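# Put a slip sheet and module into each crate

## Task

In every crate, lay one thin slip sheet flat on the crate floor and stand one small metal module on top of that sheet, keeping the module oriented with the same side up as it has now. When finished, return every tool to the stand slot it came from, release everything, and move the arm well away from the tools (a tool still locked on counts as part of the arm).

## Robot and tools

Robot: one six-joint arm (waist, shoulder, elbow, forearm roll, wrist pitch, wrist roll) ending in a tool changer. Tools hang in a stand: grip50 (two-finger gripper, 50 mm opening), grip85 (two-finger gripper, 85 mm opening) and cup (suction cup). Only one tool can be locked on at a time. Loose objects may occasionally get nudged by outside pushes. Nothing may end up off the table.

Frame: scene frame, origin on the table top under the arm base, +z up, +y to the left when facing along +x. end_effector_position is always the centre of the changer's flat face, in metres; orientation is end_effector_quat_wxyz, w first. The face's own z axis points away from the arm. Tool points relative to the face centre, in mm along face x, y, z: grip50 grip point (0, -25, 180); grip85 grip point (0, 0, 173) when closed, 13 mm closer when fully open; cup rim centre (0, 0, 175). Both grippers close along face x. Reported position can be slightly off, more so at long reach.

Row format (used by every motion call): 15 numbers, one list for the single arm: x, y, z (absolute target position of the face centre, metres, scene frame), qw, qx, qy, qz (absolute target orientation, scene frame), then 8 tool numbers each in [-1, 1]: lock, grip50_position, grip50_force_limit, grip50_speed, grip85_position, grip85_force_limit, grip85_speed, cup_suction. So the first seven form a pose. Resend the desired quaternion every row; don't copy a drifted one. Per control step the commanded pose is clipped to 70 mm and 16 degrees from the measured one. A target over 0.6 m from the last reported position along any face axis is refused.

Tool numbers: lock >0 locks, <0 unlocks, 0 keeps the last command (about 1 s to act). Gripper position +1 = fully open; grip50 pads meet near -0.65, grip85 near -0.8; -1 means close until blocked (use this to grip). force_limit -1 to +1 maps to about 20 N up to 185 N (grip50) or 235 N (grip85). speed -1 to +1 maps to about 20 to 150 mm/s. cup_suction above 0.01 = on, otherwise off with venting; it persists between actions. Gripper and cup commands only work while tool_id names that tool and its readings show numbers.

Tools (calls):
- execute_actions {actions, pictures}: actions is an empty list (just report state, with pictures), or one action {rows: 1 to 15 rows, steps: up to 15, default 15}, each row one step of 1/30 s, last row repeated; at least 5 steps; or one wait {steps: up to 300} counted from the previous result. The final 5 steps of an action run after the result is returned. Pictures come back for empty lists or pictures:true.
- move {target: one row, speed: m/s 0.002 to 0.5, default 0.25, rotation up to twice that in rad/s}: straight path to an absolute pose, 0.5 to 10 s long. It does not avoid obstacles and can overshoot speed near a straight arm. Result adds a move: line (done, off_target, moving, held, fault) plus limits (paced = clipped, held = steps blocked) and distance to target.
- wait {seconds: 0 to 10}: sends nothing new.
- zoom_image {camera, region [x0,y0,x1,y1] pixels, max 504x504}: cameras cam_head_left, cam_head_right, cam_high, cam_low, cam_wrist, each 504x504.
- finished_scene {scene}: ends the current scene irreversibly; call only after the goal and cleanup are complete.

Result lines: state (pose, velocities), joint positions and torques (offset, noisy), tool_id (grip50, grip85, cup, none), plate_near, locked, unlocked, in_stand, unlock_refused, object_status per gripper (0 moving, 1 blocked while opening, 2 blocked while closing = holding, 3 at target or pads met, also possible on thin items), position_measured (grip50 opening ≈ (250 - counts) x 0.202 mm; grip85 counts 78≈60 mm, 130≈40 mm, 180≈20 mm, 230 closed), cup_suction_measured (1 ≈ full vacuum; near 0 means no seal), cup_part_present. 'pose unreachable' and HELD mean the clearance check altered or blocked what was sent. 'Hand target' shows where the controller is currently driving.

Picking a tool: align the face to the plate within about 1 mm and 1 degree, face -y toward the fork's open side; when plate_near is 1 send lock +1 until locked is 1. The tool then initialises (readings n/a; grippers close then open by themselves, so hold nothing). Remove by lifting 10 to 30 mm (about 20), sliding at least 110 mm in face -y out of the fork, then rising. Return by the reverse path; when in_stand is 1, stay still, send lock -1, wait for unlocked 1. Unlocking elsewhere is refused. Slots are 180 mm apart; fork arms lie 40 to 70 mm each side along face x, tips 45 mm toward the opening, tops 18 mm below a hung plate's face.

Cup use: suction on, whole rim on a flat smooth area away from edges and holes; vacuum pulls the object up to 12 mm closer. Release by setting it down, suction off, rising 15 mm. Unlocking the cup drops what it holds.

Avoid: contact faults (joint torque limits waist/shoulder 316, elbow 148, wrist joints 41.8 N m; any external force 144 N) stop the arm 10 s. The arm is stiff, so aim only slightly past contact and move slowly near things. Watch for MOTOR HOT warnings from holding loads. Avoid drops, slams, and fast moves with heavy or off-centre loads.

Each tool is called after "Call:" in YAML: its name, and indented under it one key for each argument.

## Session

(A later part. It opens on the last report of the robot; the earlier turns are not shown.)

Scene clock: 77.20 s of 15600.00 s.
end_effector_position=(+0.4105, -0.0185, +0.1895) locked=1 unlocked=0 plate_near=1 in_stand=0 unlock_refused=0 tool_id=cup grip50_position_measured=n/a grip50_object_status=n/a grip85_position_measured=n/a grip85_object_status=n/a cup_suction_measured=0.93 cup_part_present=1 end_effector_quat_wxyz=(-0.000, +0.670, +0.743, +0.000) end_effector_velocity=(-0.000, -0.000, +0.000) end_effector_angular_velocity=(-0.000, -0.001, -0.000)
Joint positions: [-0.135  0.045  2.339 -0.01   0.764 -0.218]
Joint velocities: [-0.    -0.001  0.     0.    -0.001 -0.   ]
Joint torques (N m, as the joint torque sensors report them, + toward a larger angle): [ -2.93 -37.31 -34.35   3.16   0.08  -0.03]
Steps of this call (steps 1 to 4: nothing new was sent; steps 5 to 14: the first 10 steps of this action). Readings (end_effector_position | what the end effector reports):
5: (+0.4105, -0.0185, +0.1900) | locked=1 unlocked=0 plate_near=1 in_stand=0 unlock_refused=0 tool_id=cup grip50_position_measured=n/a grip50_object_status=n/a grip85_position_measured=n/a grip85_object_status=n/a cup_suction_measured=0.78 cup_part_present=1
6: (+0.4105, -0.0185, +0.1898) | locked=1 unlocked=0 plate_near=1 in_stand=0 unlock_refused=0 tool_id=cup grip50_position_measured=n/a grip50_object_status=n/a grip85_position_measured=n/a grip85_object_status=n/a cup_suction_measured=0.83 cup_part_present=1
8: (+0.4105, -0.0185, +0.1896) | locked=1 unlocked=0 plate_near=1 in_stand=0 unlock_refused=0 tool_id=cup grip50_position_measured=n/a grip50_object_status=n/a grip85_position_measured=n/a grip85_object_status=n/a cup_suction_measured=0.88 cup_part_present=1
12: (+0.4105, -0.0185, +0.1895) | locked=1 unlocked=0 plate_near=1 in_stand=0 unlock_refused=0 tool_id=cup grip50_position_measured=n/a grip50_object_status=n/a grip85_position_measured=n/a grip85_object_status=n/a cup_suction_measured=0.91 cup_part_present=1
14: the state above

Call:
move:
  target: [0.4105,-0.0185,0.25,0,0.6698,0.7426,0,0,1,0,0,0.9,-0.5,0.2,1]
  speed: 0.1

Call:
move:
  target: [0.403,0.170,0.245,0,0.6921,0.7218,0,0,1,0,0,0.9,-0.5,0.2,1]
  speed: 0.2

Scene clock: 78.43 s of 15600.00 s.
end_effector_position=(+0.4106, -0.0185, +0.2500) locked=1 unlocked=0 plate_near=1 in_stand=0 unlock_refused=0 tool_id=cup grip50_position_measured=n/a grip50_object_status=n/a grip85_position_measured=n/a grip85_object_status=n/a cup_suction_measured=0.93 cup_part_present=1 end_effector_quat_wxyz=(+0.000, +0.670, +0.743, -0.000) end_effector_velocity=(+0.000, -0.000, +0.001) end_effector_angular_velocity=(-0.000, -0.002, -0.000)
Joint positions: [-0.134 -0.043  2.281 -0.009  0.91  -0.219]
Joint velocities: [ 0.    -0.002 -0.001  0.     0.001  0.   ]
Joint torques (N m, as the joint torque sensors report them, + toward a larger angle): [ -3.14 -32.56 -39.46   3.67  -0.23  -0.09]
Hand target: +0.411, -0.019, +0.250; +0.000, +0.670, +0.743, -0.000
Off your previous action's commanded pose: 0.000 m, 0 deg at its last step (step 5 of this call).
Off the commanded pose: 0.000 m, 0 deg.
Kept back: nothing.
move: done

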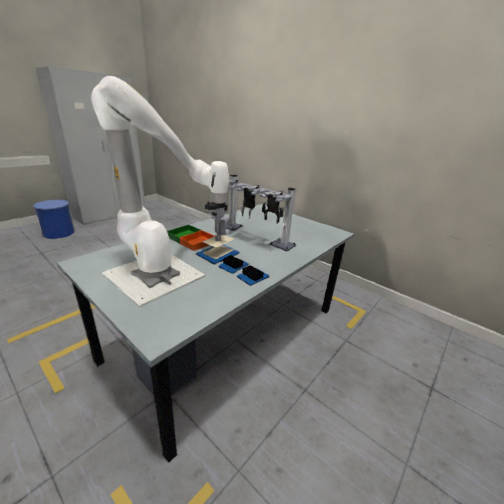

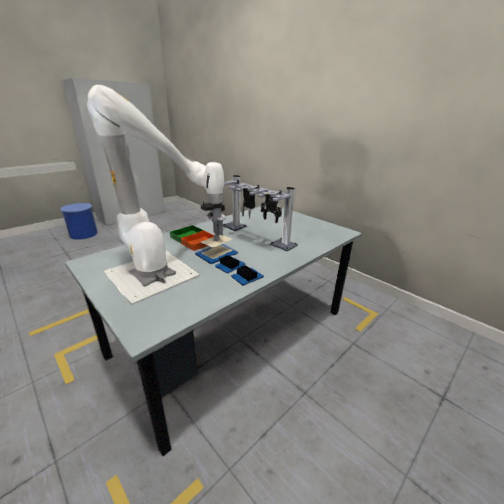

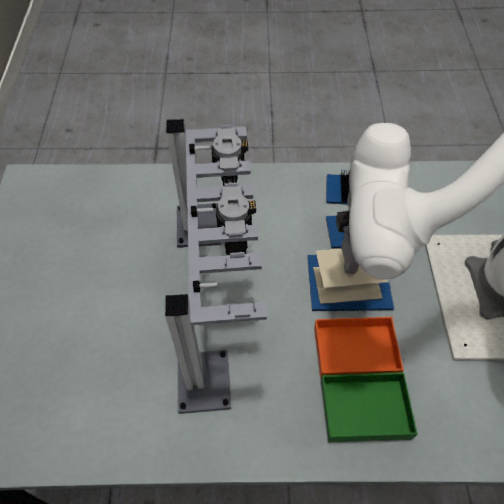

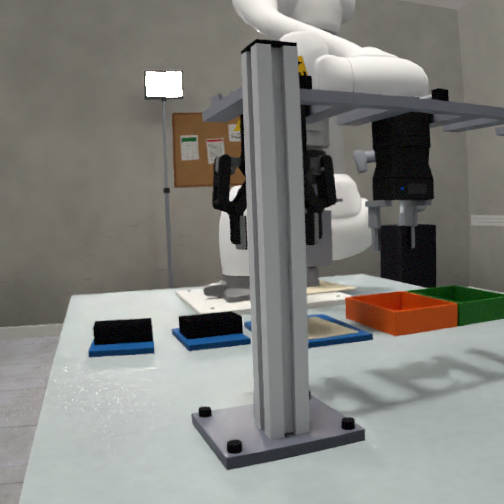

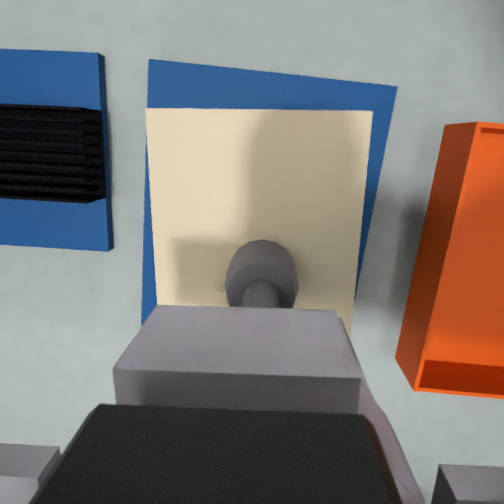

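Scene clock: 79.83 s of 15600.00 s.
end_effector_position=(+0.4033, +0.1702, +0.2450) locked=1 unlocked=0 plate_near=1 in_stand=0 unlock_refused=0 tool_id=cup grip50_position_measured=n/a grip50_object_status=n/a grip85_position_measured=n/a grip85_object_status=n/a cup_suction_measured=0.93 cup_part_present=1 end_effector_quat_wxyz=(+0.000, +0.692, +0.722, +0.000) end_effector_velocity=(+0.000, +0.001, +0.000) end_effector_angular_velocity=(-0.000, -0.002, -0.000)
Joint positions: [ 0.311  0.01   2.243 -0.005  0.897  0.285]
Joint velocities: [ 0.003  0.001 -0.001 -0.001 -0.001  0.004]
Joint torques (N m, as the joint torque sensors report them, + toward a larger angle): [ -5.47 -37.43 -38.82   3.7    0.01  -0.33]
Hand target: +0.403, +0.170, +0.245; +0.000, +0.692, +0.722, +0.000
Off the commanded pose: 0.000 m, 0 deg.
Kept back: nothing.
move: done

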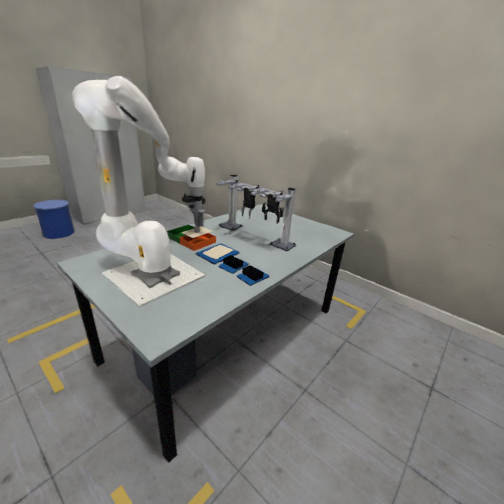

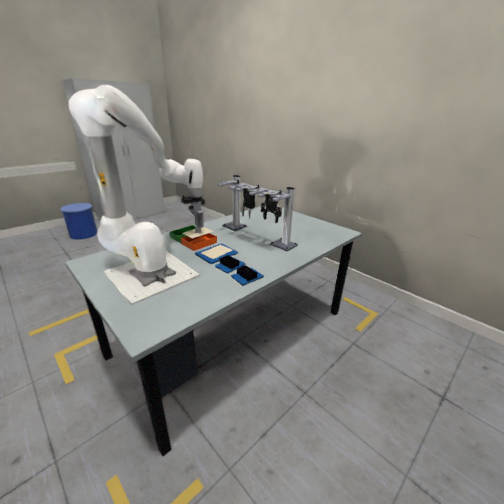

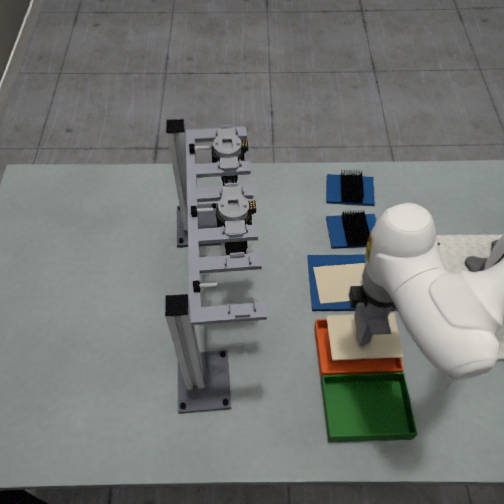

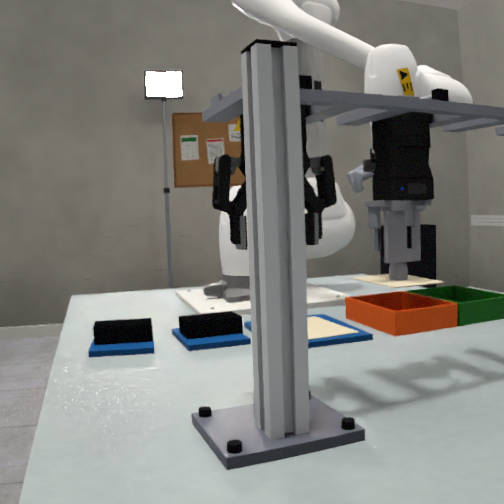

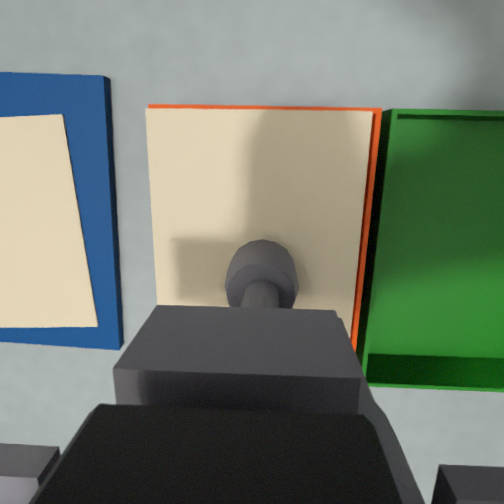

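Call:
move:
  target: [0.409,0.173,0.218,0,0.6921,0.7218,0,0,1,0,0,0.9,-0.5,0.2,1]
  speed: 0.05

Call:
zoom_image:
  camera: "cam_wrist"
  region: [100,60,420,340]

Scene clock: 81.63 s of 15600.00 s.
end_effector_position=(+0.4090, +0.1730, +0.2181) locked=1 unlocked=0 plate_near=1 in_stand=0 unlock_refused=0 tool_id=cup grip50_position_measured=n/a grip50_object_status=n/a grip85_position_measured=n/a grip85_object_status=n/a cup_suction_measured=0.93 cup_part_present=1 end_effector_quat_wxyz=(-0.000, +0.692, +0.722, +0.000) end_effector_velocity=(+0.000, +0.000, -0.000) end_effector_angular_velocity=(+0.001, -0.002, +0.000)
Joint positions: [ 0.313  0.056  2.258 -0.005  0.836  0.287]
Joint velocities: [ 0.     0.     0.001  0.    -0.003  0.   ]
Joint torques (N m, as the joint torque sensors report them, + toward a larger angle): [ -3.17 -38.45 -37.34   3.54  -0.05  -0.01]
Hand target: +0.409, +0.173, +0.218; -0.000, +0.692, +0.722, +0.000
Off the commanded pose: 0.000 m, 0 deg.
Kept back: nothing.
move: done

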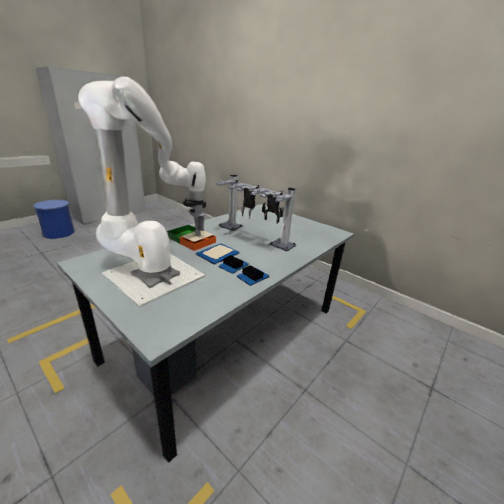

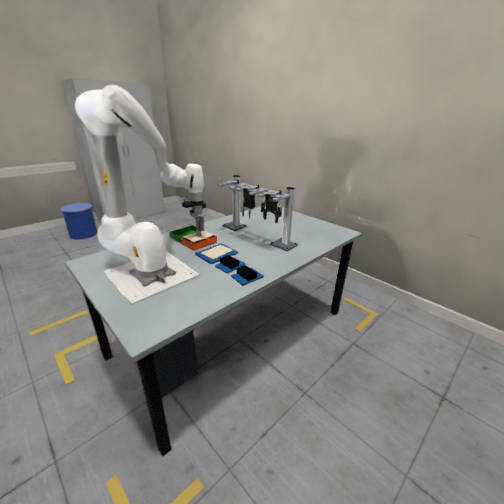

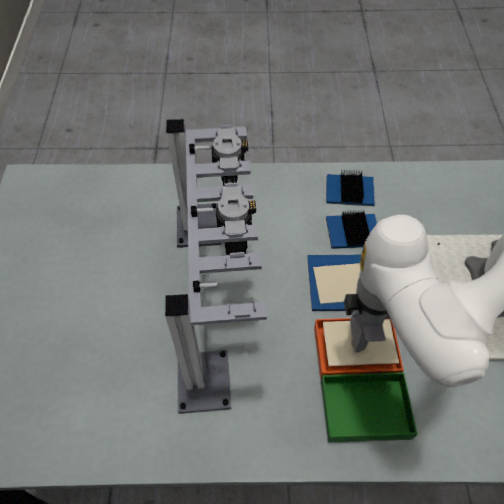

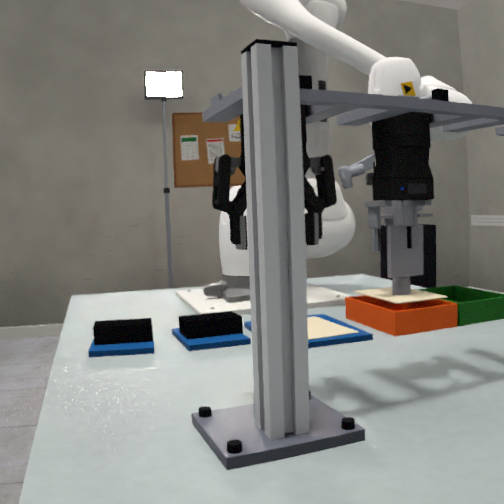

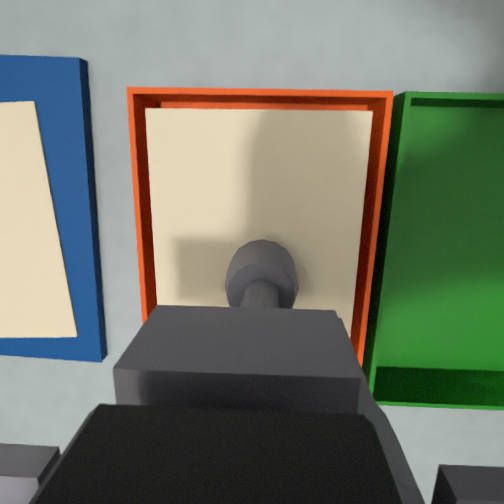

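Region (100, 60, 420, 340) of cam_wrist's 504x504 image, scaled by 1.575, with more detail than that image has; it fills the top 441 rows of this view, and the rest is white.

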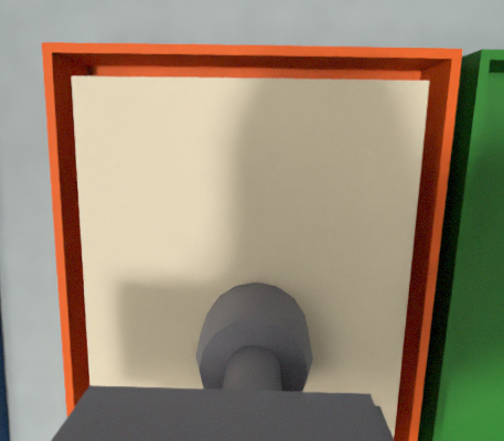

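Call:
move:
  target: [0.409,0.1736,0.1765,0,0.6921,0.7218,0,0,1,0,0,0.9,-0.5,0.2,1]
  speed: 0.04

Scene clock: 83.20 s of 15600.00 s.
end_effector_position=(+0.4090, +0.1736, +0.1766) locked=1 unlocked=0 plate_near=1 in_stand=0 unlock_refused=0 tool_id=cup grip50_position_measured=n/a grip50_object_status=n/a grip85_position_measured=n/a grip85_object_status=n/a cup_suction_measured=0.93 cup_part_present=1 end_effector_quat_wxyz=(-0.000, +0.692, +0.722, +0.000) end_effector_velocity=(+0.000, +0.000, -0.001) end_effector_angular_velocity=(+0.000, -0.001, +0.000)
Joint positions: [ 0.314  0.119  2.293 -0.005  0.739  0.289]
Joint velocities: [ 0.     0.003  0.001  0.    -0.004  0.   ]
Joint torques (N m, as the joint torque sensors report them, + toward a larger angle): [ -3.28 -46.28 -33.53   3.23  -0.32  -0.1 ]
Hand target: +0.409, +0.174, +0.176; -0.000, +0.692, +0.722, +0.000
Off the commanded pose: 0.000 m, 0 deg.
Kept back: nothing.
move: done

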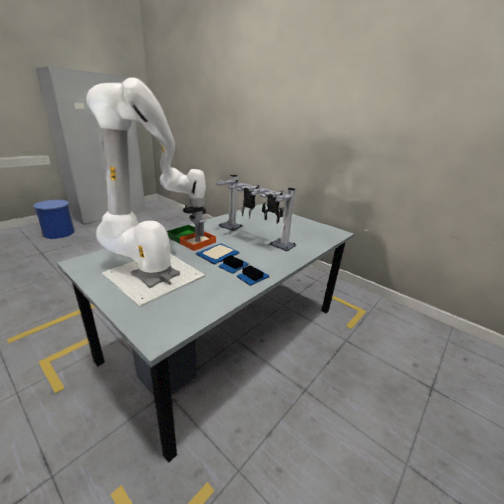

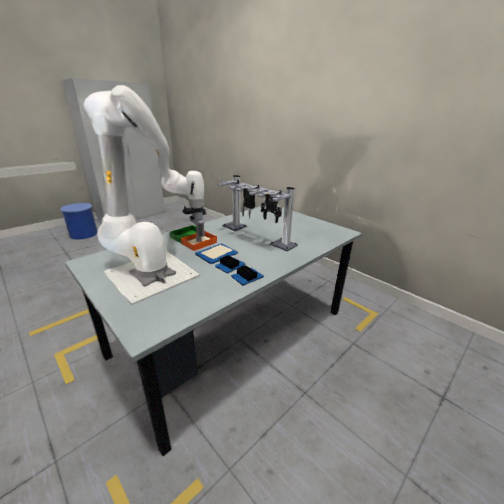

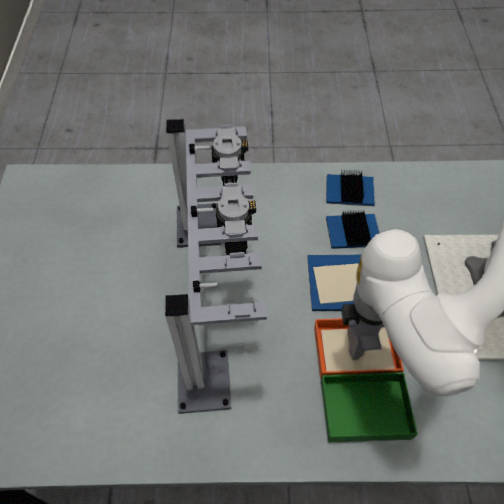

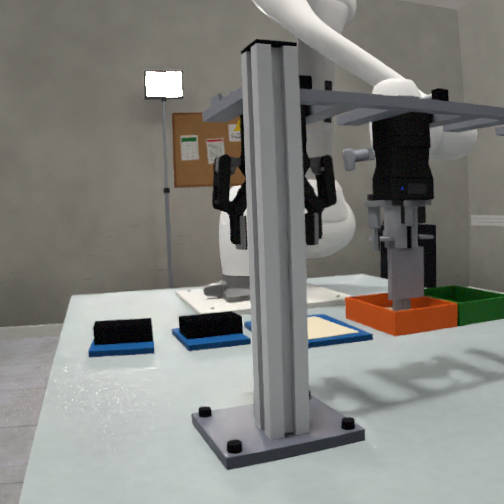

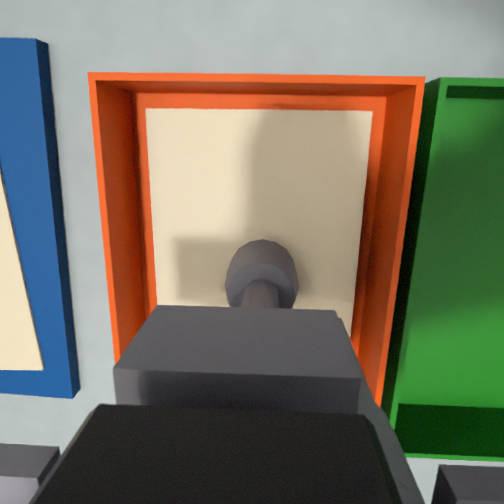

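Call:
execute_actions:
  actions:
    - {"rows":[[0.409,0.1736,0.1765,0,0.6921,0.7218,0,0,1,0,0,0.9,-0.5,0.2,0]],"steps":15}

Call:
move:
  target: [0.409,0.1736,0.25,0,0.6921,0.7218,0,0,1,0,0,0.9,-0.5,0.2,0]
  speed: 0.1

Scene clock: 85.30 s of 15600.00 s.
end_effector_position=(+0.4090, +0.1736, +0.1765) locked=1 unlocked=0 plate_near=1 in_stand=0 unlock_refused=0 tool_id=cup grip50_position_measured=n/a grip50_object_status=n/a grip85_position_measured=n/a grip85_object_status=n/a cup_suction_measured=0.00 cup_part_present=0 end_effector_quat_wxyz=(+0.000, +0.692, +0.722, +0.000) end_effector_velocity=(+0.001, +0.000, +0.001) end_effector_angular_velocity=(+0.000, -0.002, +0.000)
Joint positions: [ 0.314  0.119  2.293 -0.006  0.738  0.289]
Joint velocities: [-0.    -0.    -0.001 -0.    -0.    -0.   ]
Joint torques (N m, as the joint torque sensors report them, + toward a larger angle): [ -3.02 -43.38 -32.85   3.1   -0.15  -0.02]
Steps of this call (steps 1 to 53: nothing new was sent; steps 54 to 63: the first 10 steps of this action). Readings (end_effector_position | what the end effector reports):
54: (+0.4090, +0.1736, +0.1765) | locked=1 unlocked=0 plate_near=1 in_stand=0 unlock_refused=0 tool_id=cup grip50_position_measured=n/a grip50_object_status=n/a grip85_position_measured=n/a grip85_object_status=n/a cup_suction_measured=0.73 cup_part_present=1
55: (+0.4090, +0.1736, +0.1765) | locked=1 unlocked=0 plate_near=1 in_stand=0 unlock_refused=0 tool_id=cup grip50_position_measured=n/a grip50_object_status=n/a grip85_position_measured=n/a grip85_object_status=n/a cup_suction_measured=0.26 cup_part_present=0
57: (+0.4090, +0.1736, +0.1765) | locked=1 unlocked=0 plate_near=1 in_stand=0 unlock_refused=0 tool_id=cup grip50_position_measured=n/a grip50_object_status=n/a grip85_position_measured=n/a grip85_object_status=n/a cup_suction_measured=0.04 cup_part_present=0
61: (+0.4090, +0.1736, +0.1765) | locked=1 unlocked=0 plate_near=1 in_stand=0 unlock_refused=0 tool_id=cup grip50_position_measured=n/a grip50_object_status=n/a grip85_position_measured=n/a grip85_object_status=n/a cup_suction_measured=0.00 cup_part_present=0
63: the state above

Scene clock: 86.67 s of 15600.00 s.
end_effector_position=(+0.4091, +0.1736, +0.2500) locked=1 unlocked=0 plate_near=1 in_stand=0 unlock_refused=0 tool_id=cup grip50_position_measured=n/a grip50_object_status=n/a grip85_position_measured=n/a grip85_object_status=n/a cup_suction_measured=0.00 cup_part_present=0 end_effector_quat_wxyz=(+0.000, +0.692, +0.722, -0.000) end_effector_velocity=(-0.000, -0.000, +0.001) end_effector_angular_velocity=(-0.000, +0.001, -0.000)
Joint positions: [ 0.315  0.015  2.227 -0.005  0.909  0.289]
Joint velocities: [ 0.    -0.001 -0.001 -0.     0.003  0.   ]
Joint torques (N m, as the joint torque sensors report them, + toward a larger angle): [ -3.36 -39.26 -39.37   3.76   0.07  -0.05]
Hand target: +0.409, +0.174, +0.250; +0.000, +0.692, +0.722, -0.000
Off your previous action's commanded pose: 0.000 m, 0 deg at its last step (step 5 of this call).
Off the commanded pose: 0.000 m, 0 deg.
Kept back: nothing.
move: done

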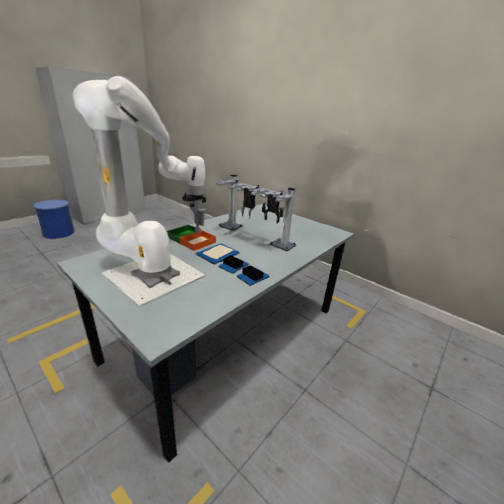

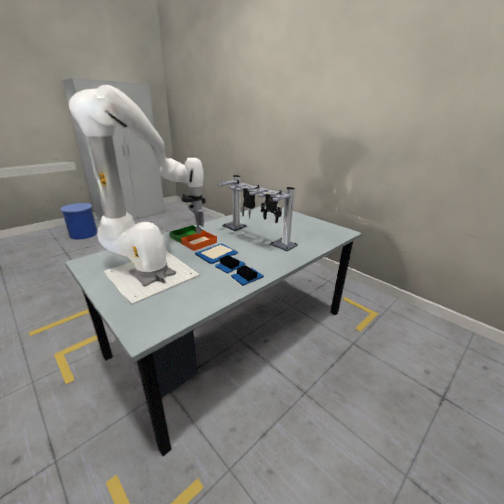

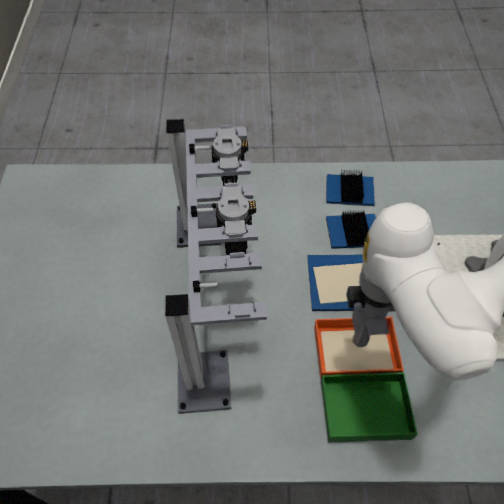

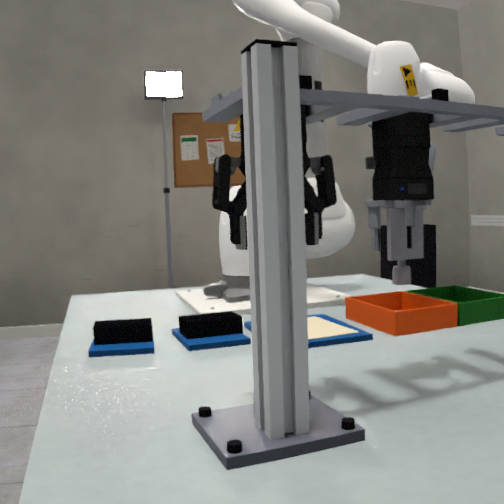

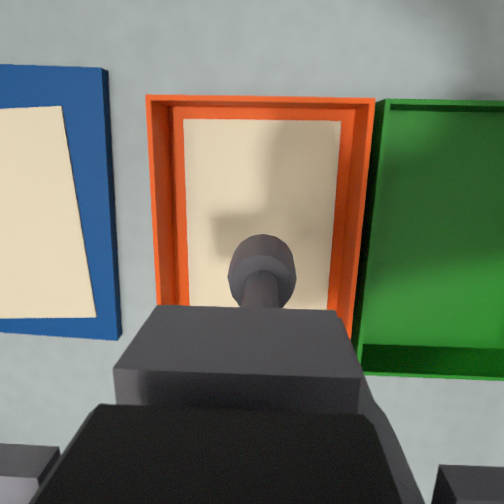

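Call:
move:
  target: [0.4085,-0.0195,0.23,0,0.6698,0.7426,0,0,1,0,0,0.9,-0.5,0.2,0]
  speed: 0.3

Call:
zoom_image:
  camera: "cam_wrist"
  region: [110,60,410,340]

Scene clock: 88.17 s of 15600.00 s.
end_effector_position=(+0.4082, -0.0197, +0.2301) locked=1 unlocked=0 plate_near=1 in_stand=0 unlock_refused=0 tool_id=cup grip50_position_measured=n/a grip50_object_status=n/a grip85_position_measured=n/a grip85_object_status=n/a cup_suction_measured=0.00 cup_part_present=0 end_effector_quat_wxyz=(-0.000, +0.670, +0.743, -0.000) end_effector_velocity=(+0.000, -0.001, +0.000) end_effector_angular_velocity=(+0.001, -0.002, +0.001)
Joint positions: [-0.138 -0.02   2.305 -0.01   0.863 -0.222]
Joint velocities: [-0.003 -0.    -0.001  0.001 -0.001 -0.005]
Joint torques (N m, as the joint torque sensors report them, + toward a larger angle): [ -1.47 -33.09 -37.83   3.52   0.02  -0.25]
Hand target: +0.408, -0.020, +0.230; -0.000, +0.670, +0.743, -0.000
Off the commanded pose: 0.000 m, 0 deg.
Kept back: nothing.
move: done

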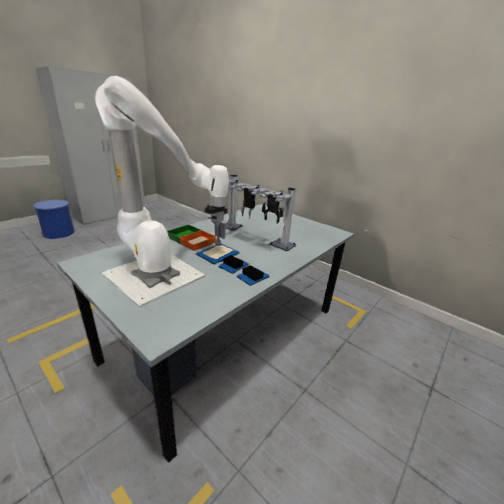

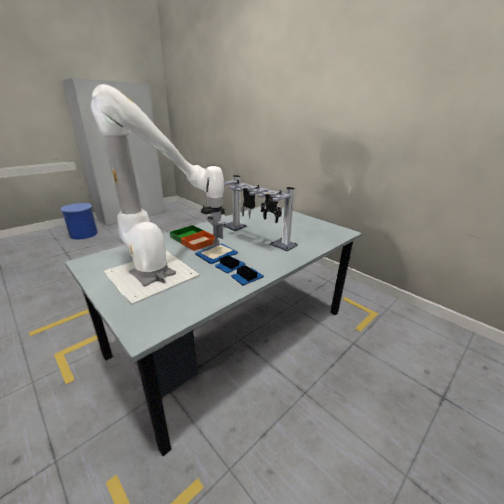

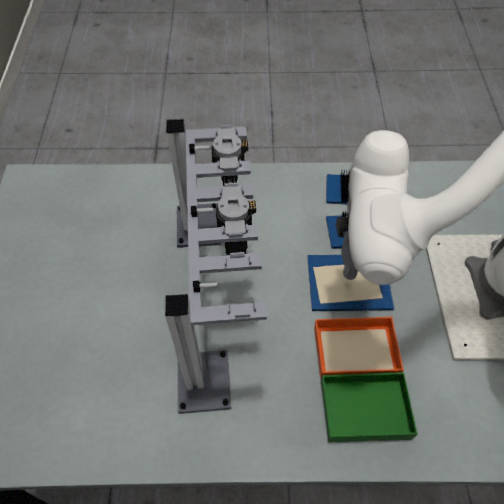

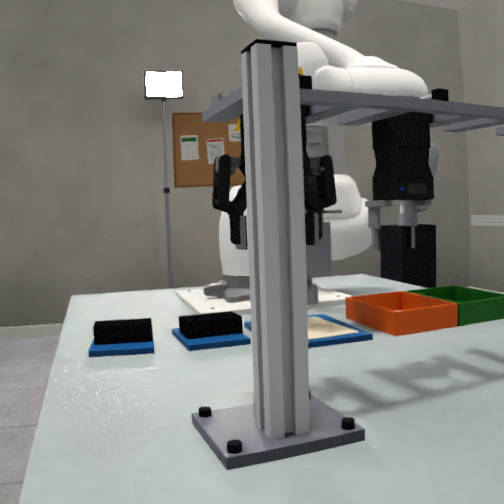

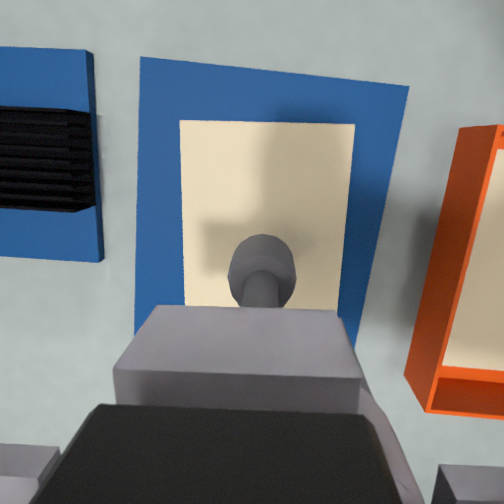

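Region (110, 60, 410, 340) of cam_wrist's 504x504 image, scaled by 1.680, with more detail than that image has; it fills the top 470 rows of this view, and the rest is white.

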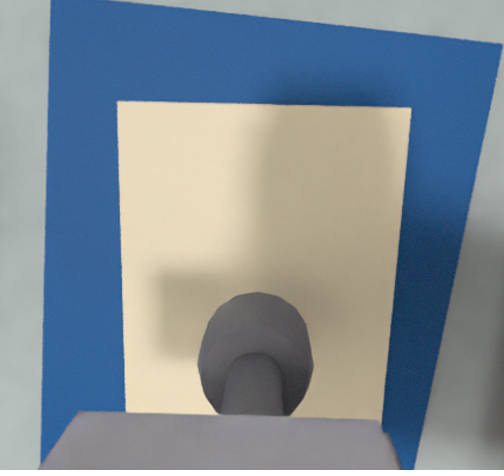

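Call:
move:
  target: [0.4075,-0.0177,0.195,0,0.6737,0.7390,0,0,1,0,0,0.9,-0.5,0.2,0]
  speed: 0.1

Call:
move:
  target: [0.4075,-0.0177,0.1878,0,0.6737,0.7390,0,0,1,0,0,0.9,-0.5,0.2,1]
  speed: 0.012

Scene clock: 89.53 s of 15600.00 s.
end_effector_position=(+0.4075, -0.0177, +0.1951) locked=1 unlocked=0 plate_near=1 in_stand=0 unlock_refused=0 tool_id=cup grip50_position_measured=n/a grip50_object_status=n/a grip85_position_measured=n/a grip85_object_status=n/a cup_suction_measured=0.00 cup_part_present=0 end_effector_quat_wxyz=(-0.000, +0.674, +0.739, +0.000) end_effector_velocity=(+0.000, +0.000, -0.001) end_effector_angular_velocity=(-0.000, +0.001, +0.001)
Joint positions: [-0.134  0.031  2.339 -0.01   0.777 -0.207]
Joint velocities: [ 0.     0.003  0.001 -0.    -0.003  0.   ]
Joint torques (N m, as the joint torque sensors report them, + toward a larger angle): [ -3.13 -36.94 -34.02   3.33  -0.28   0.06]
Hand target: +0.407, -0.018, +0.195; -0.000, +0.674, +0.739, +0.000
Off the commanded pose: 0.000 m, 0 deg.
Kept back: nothing.
move: done

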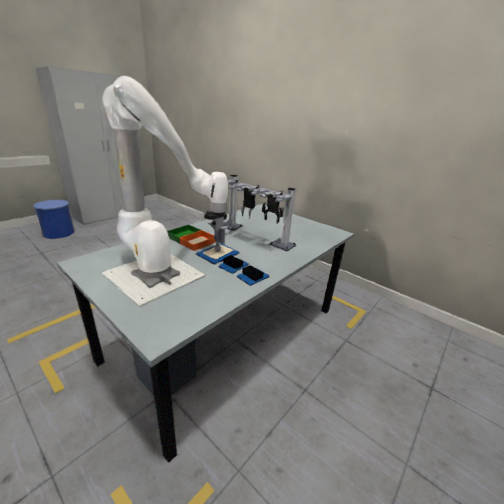

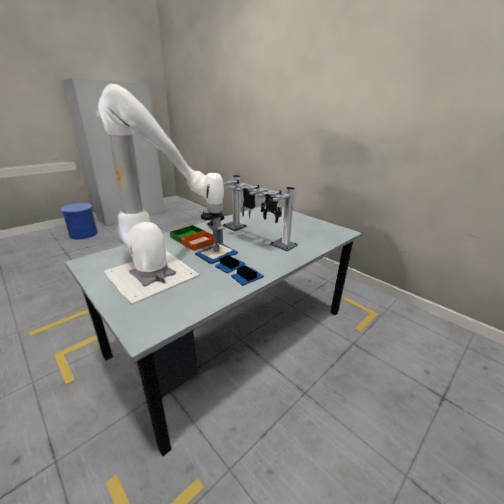

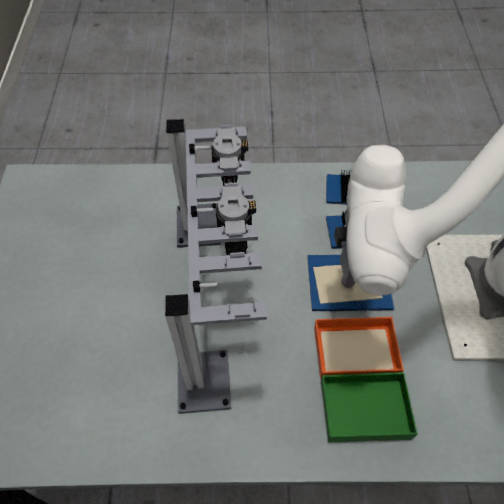

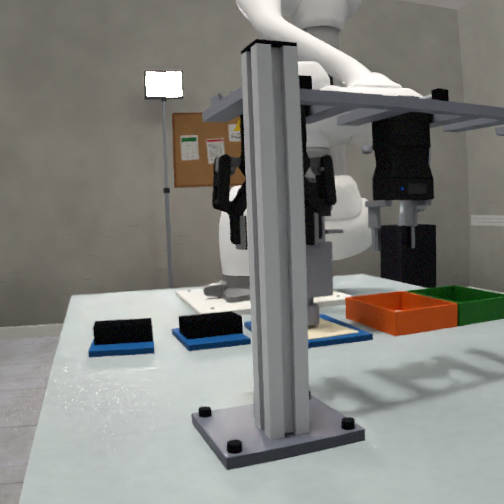

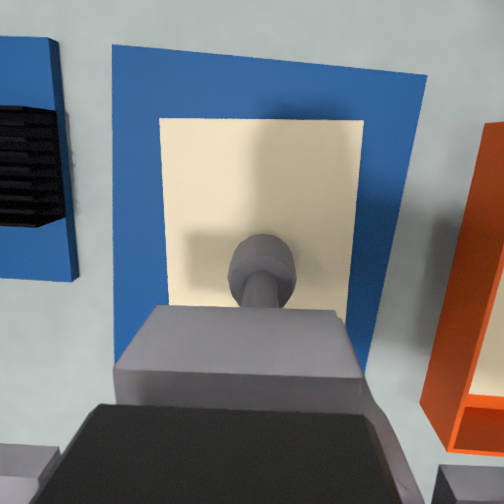

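Scene clock: 90.37 s of 15600.00 s.
end_effector_position=(+0.4075, -0.0177, +0.1879) locked=1 unlocked=0 plate_near=1 in_stand=0 unlock_refused=0 tool_id=cup grip50_position_measured=n/a grip50_object_status=n/a grip85_position_measured=n/a grip85_object_status=n/a cup_suction_measured=0.50 cup_part_present=1 end_effector_quat_wxyz=(-0.000, +0.674, +0.739, +0.000) end_effector_velocity=(+0.000, -0.000, -0.001) end_effector_angular_velocity=(-0.001, -0.003, +0.000)
Joint positions: [-0.134  0.043  2.346 -0.01   0.759 -0.206]
Joint velocities: [ 0.     0.     0.001 -0.    -0.004 -0.   ]
Joint torques (N m, as the joint torque sensors report them, + toward a larger angle): [ -3.68 -38.17 -34.08   3.25  -0.18  -0.07]
Hand target: +0.407, -0.018, +0.188; -0.000, +0.674, +0.739, +0.000
Off the commanded pose: 0.000 m, 0 deg.
Kept back: nothing.
move: done

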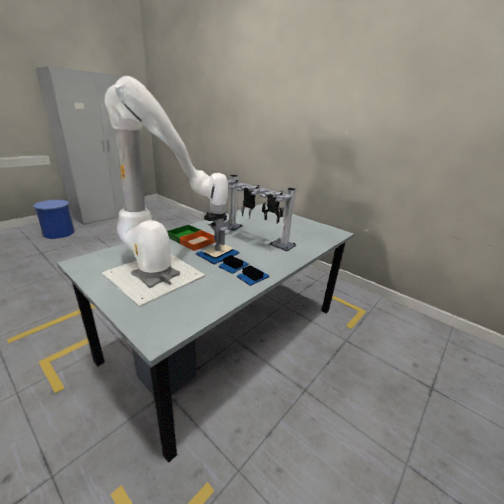

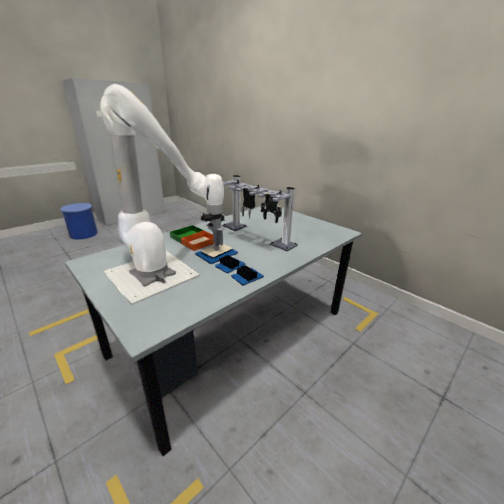

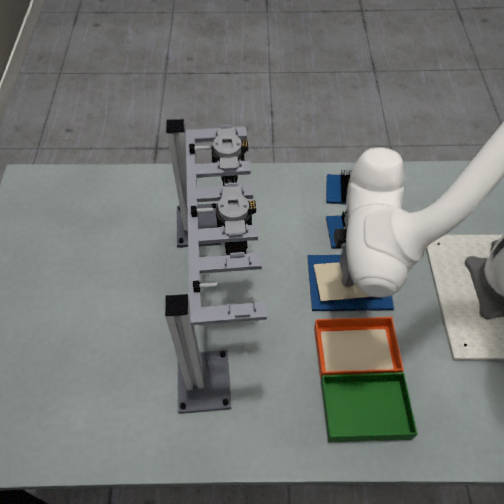

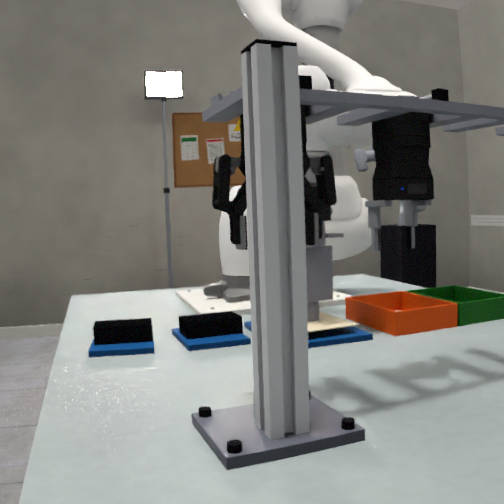

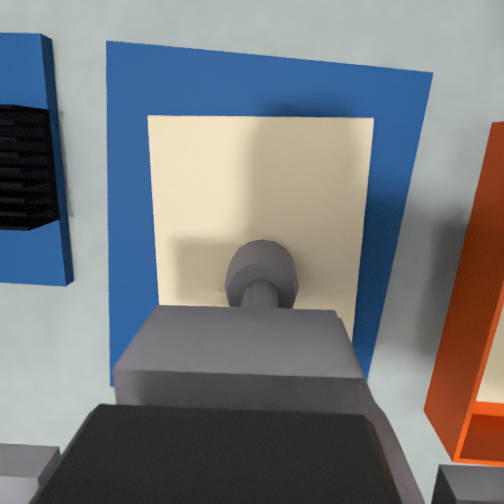

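Call:
move:
  target: [0.4075,-0.0177,0.25,0,0.6737,0.7390,0,0,1,0,0,0.9,-0.5,0.2,1]
  speed: 0.1

Call:
move:
  target: [0.410,0.313,0.245,0,0.6921,0.7218,0,0,1,0,0,0.9,-0.5,0.2,1]
  speed: 0.22

Scene clock: 91.63 s of 15600.00 s.
end_effector_position=(+0.4076, -0.0177, +0.2500) locked=1 unlocked=0 plate_near=1 in_stand=0 unlock_refused=0 tool_id=cup grip50_position_measured=n/a grip50_object_status=n/a grip85_position_measured=n/a grip85_object_status=n/a cup_suction_measured=0.93 cup_part_present=1 end_effector_quat_wxyz=(+0.000, +0.674, +0.739, -0.000) end_effector_velocity=(+0.000, -0.000, +0.001) end_effector_angular_velocity=(+0.000, +0.001, -0.000)
Joint positions: [-0.133 -0.048  2.286 -0.009  0.911 -0.207]
Joint velocities: [ 0.     0.    -0.001  0.     0.002  0.   ]
Joint torques (N m, as the joint torque sensors report them, + toward a larger angle): [ -3.7  -32.41 -39.18   3.45  -0.2   -0.14]
Hand target: +0.408, -0.018, +0.250; +0.000, +0.674, +0.739, -0.000
Off the commanded pose: 0.000 m, 0 deg.
Kept back: nothing.
move: done

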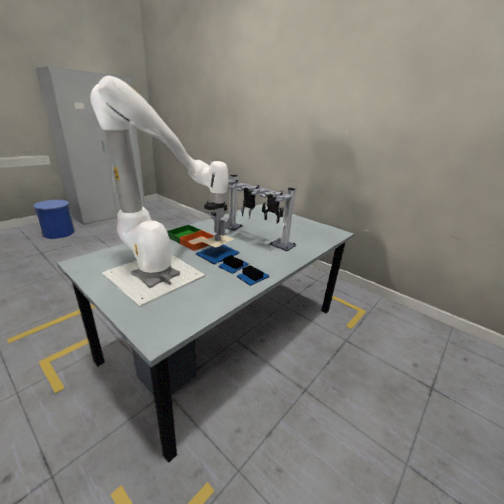

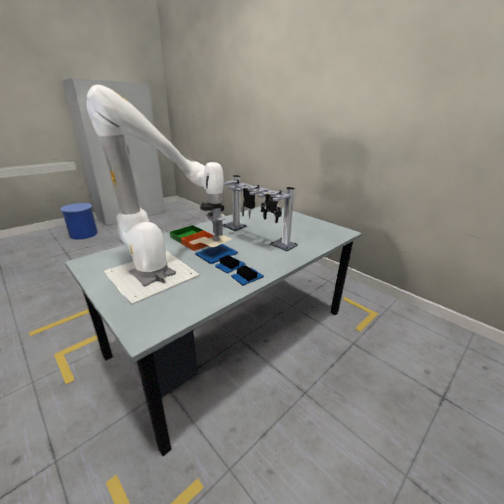

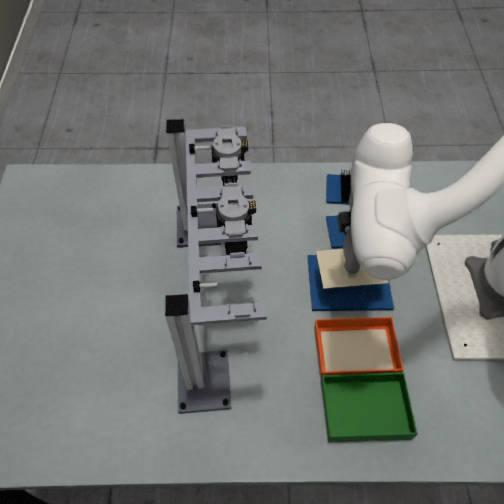

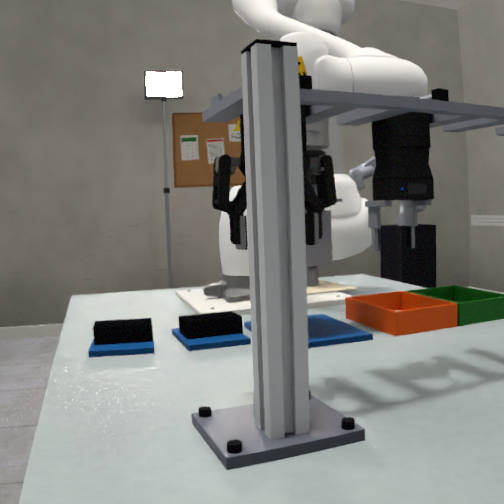

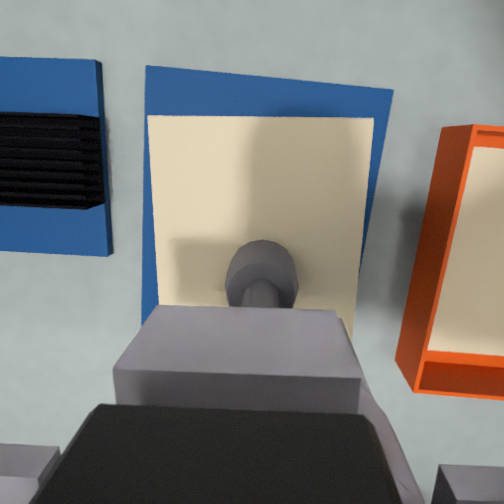

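Scene clock: 93.60 s of 15600.00 s.
end_effector_position=(+0.4104, +0.3134, +0.2448) locked=1 unlocked=0 plate_near=1 in_stand=0 unlock_refused=0 tool_id=cup grip50_position_measured=n/a grip50_object_status=n/a grip85_position_measured=n/a grip85_object_status=n/a cup_suction_measured=0.93 cup_part_present=1 end_effector_quat_wxyz=(+0.000, +0.692, +0.722, +0.000) end_effector_velocity=(+0.000, +0.001, -0.000) end_effector_angular_velocity=(-0.000, +0.000, +0.001)
Joint positions: [ 0.574  0.132  2.111 -0.002  0.907  0.545]
Joint velocities: [ 0.002  0.002 -0.001 -0.    -0.     0.002]
Joint torques (N m, as the joint torque sensors report them, + toward a larger angle): [ -1.7  -50.61 -39.18   3.68   0.    -0.17]
Hand target: +0.410, +0.313, +0.245; +0.000, +0.692, +0.722, +0.000
Off the commanded pose: 0.001 m, 0 deg.
Kept back: nothing.
move: done

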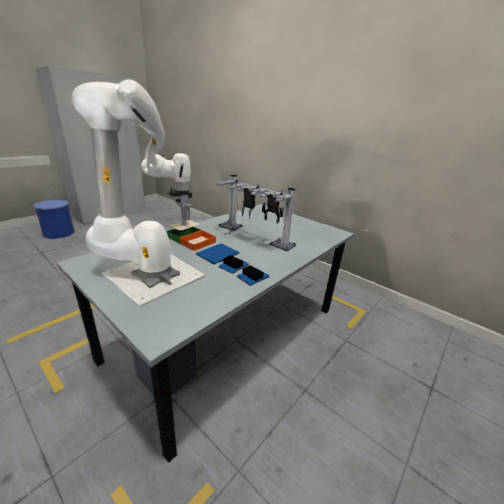

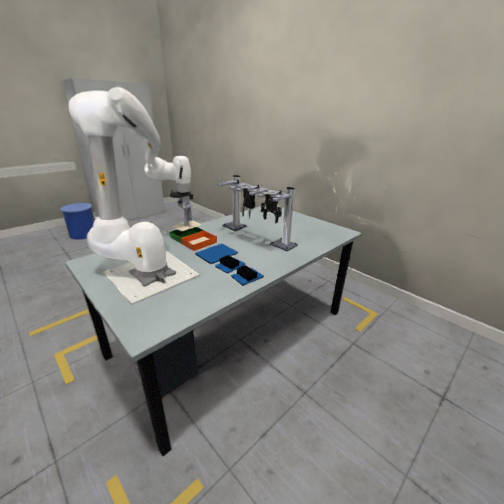

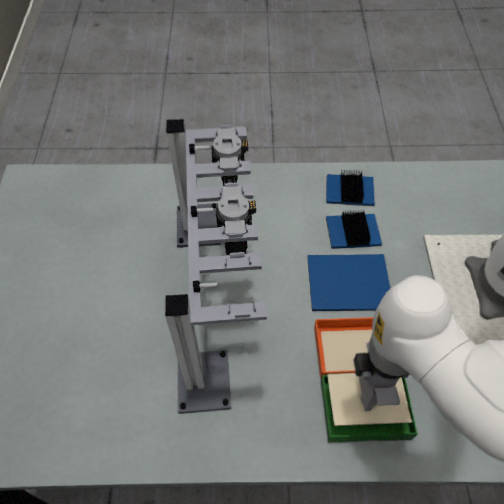

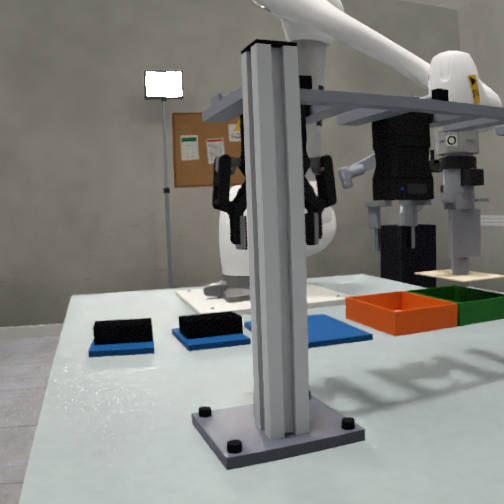

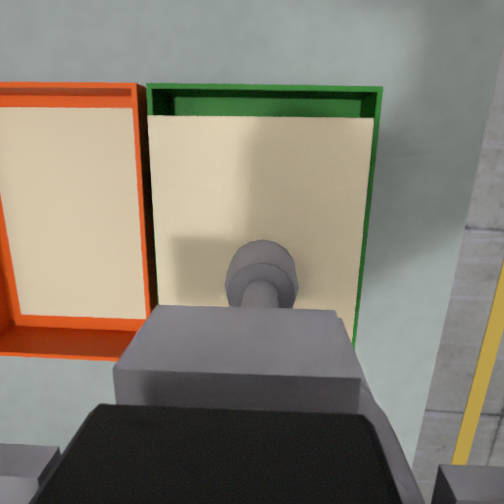

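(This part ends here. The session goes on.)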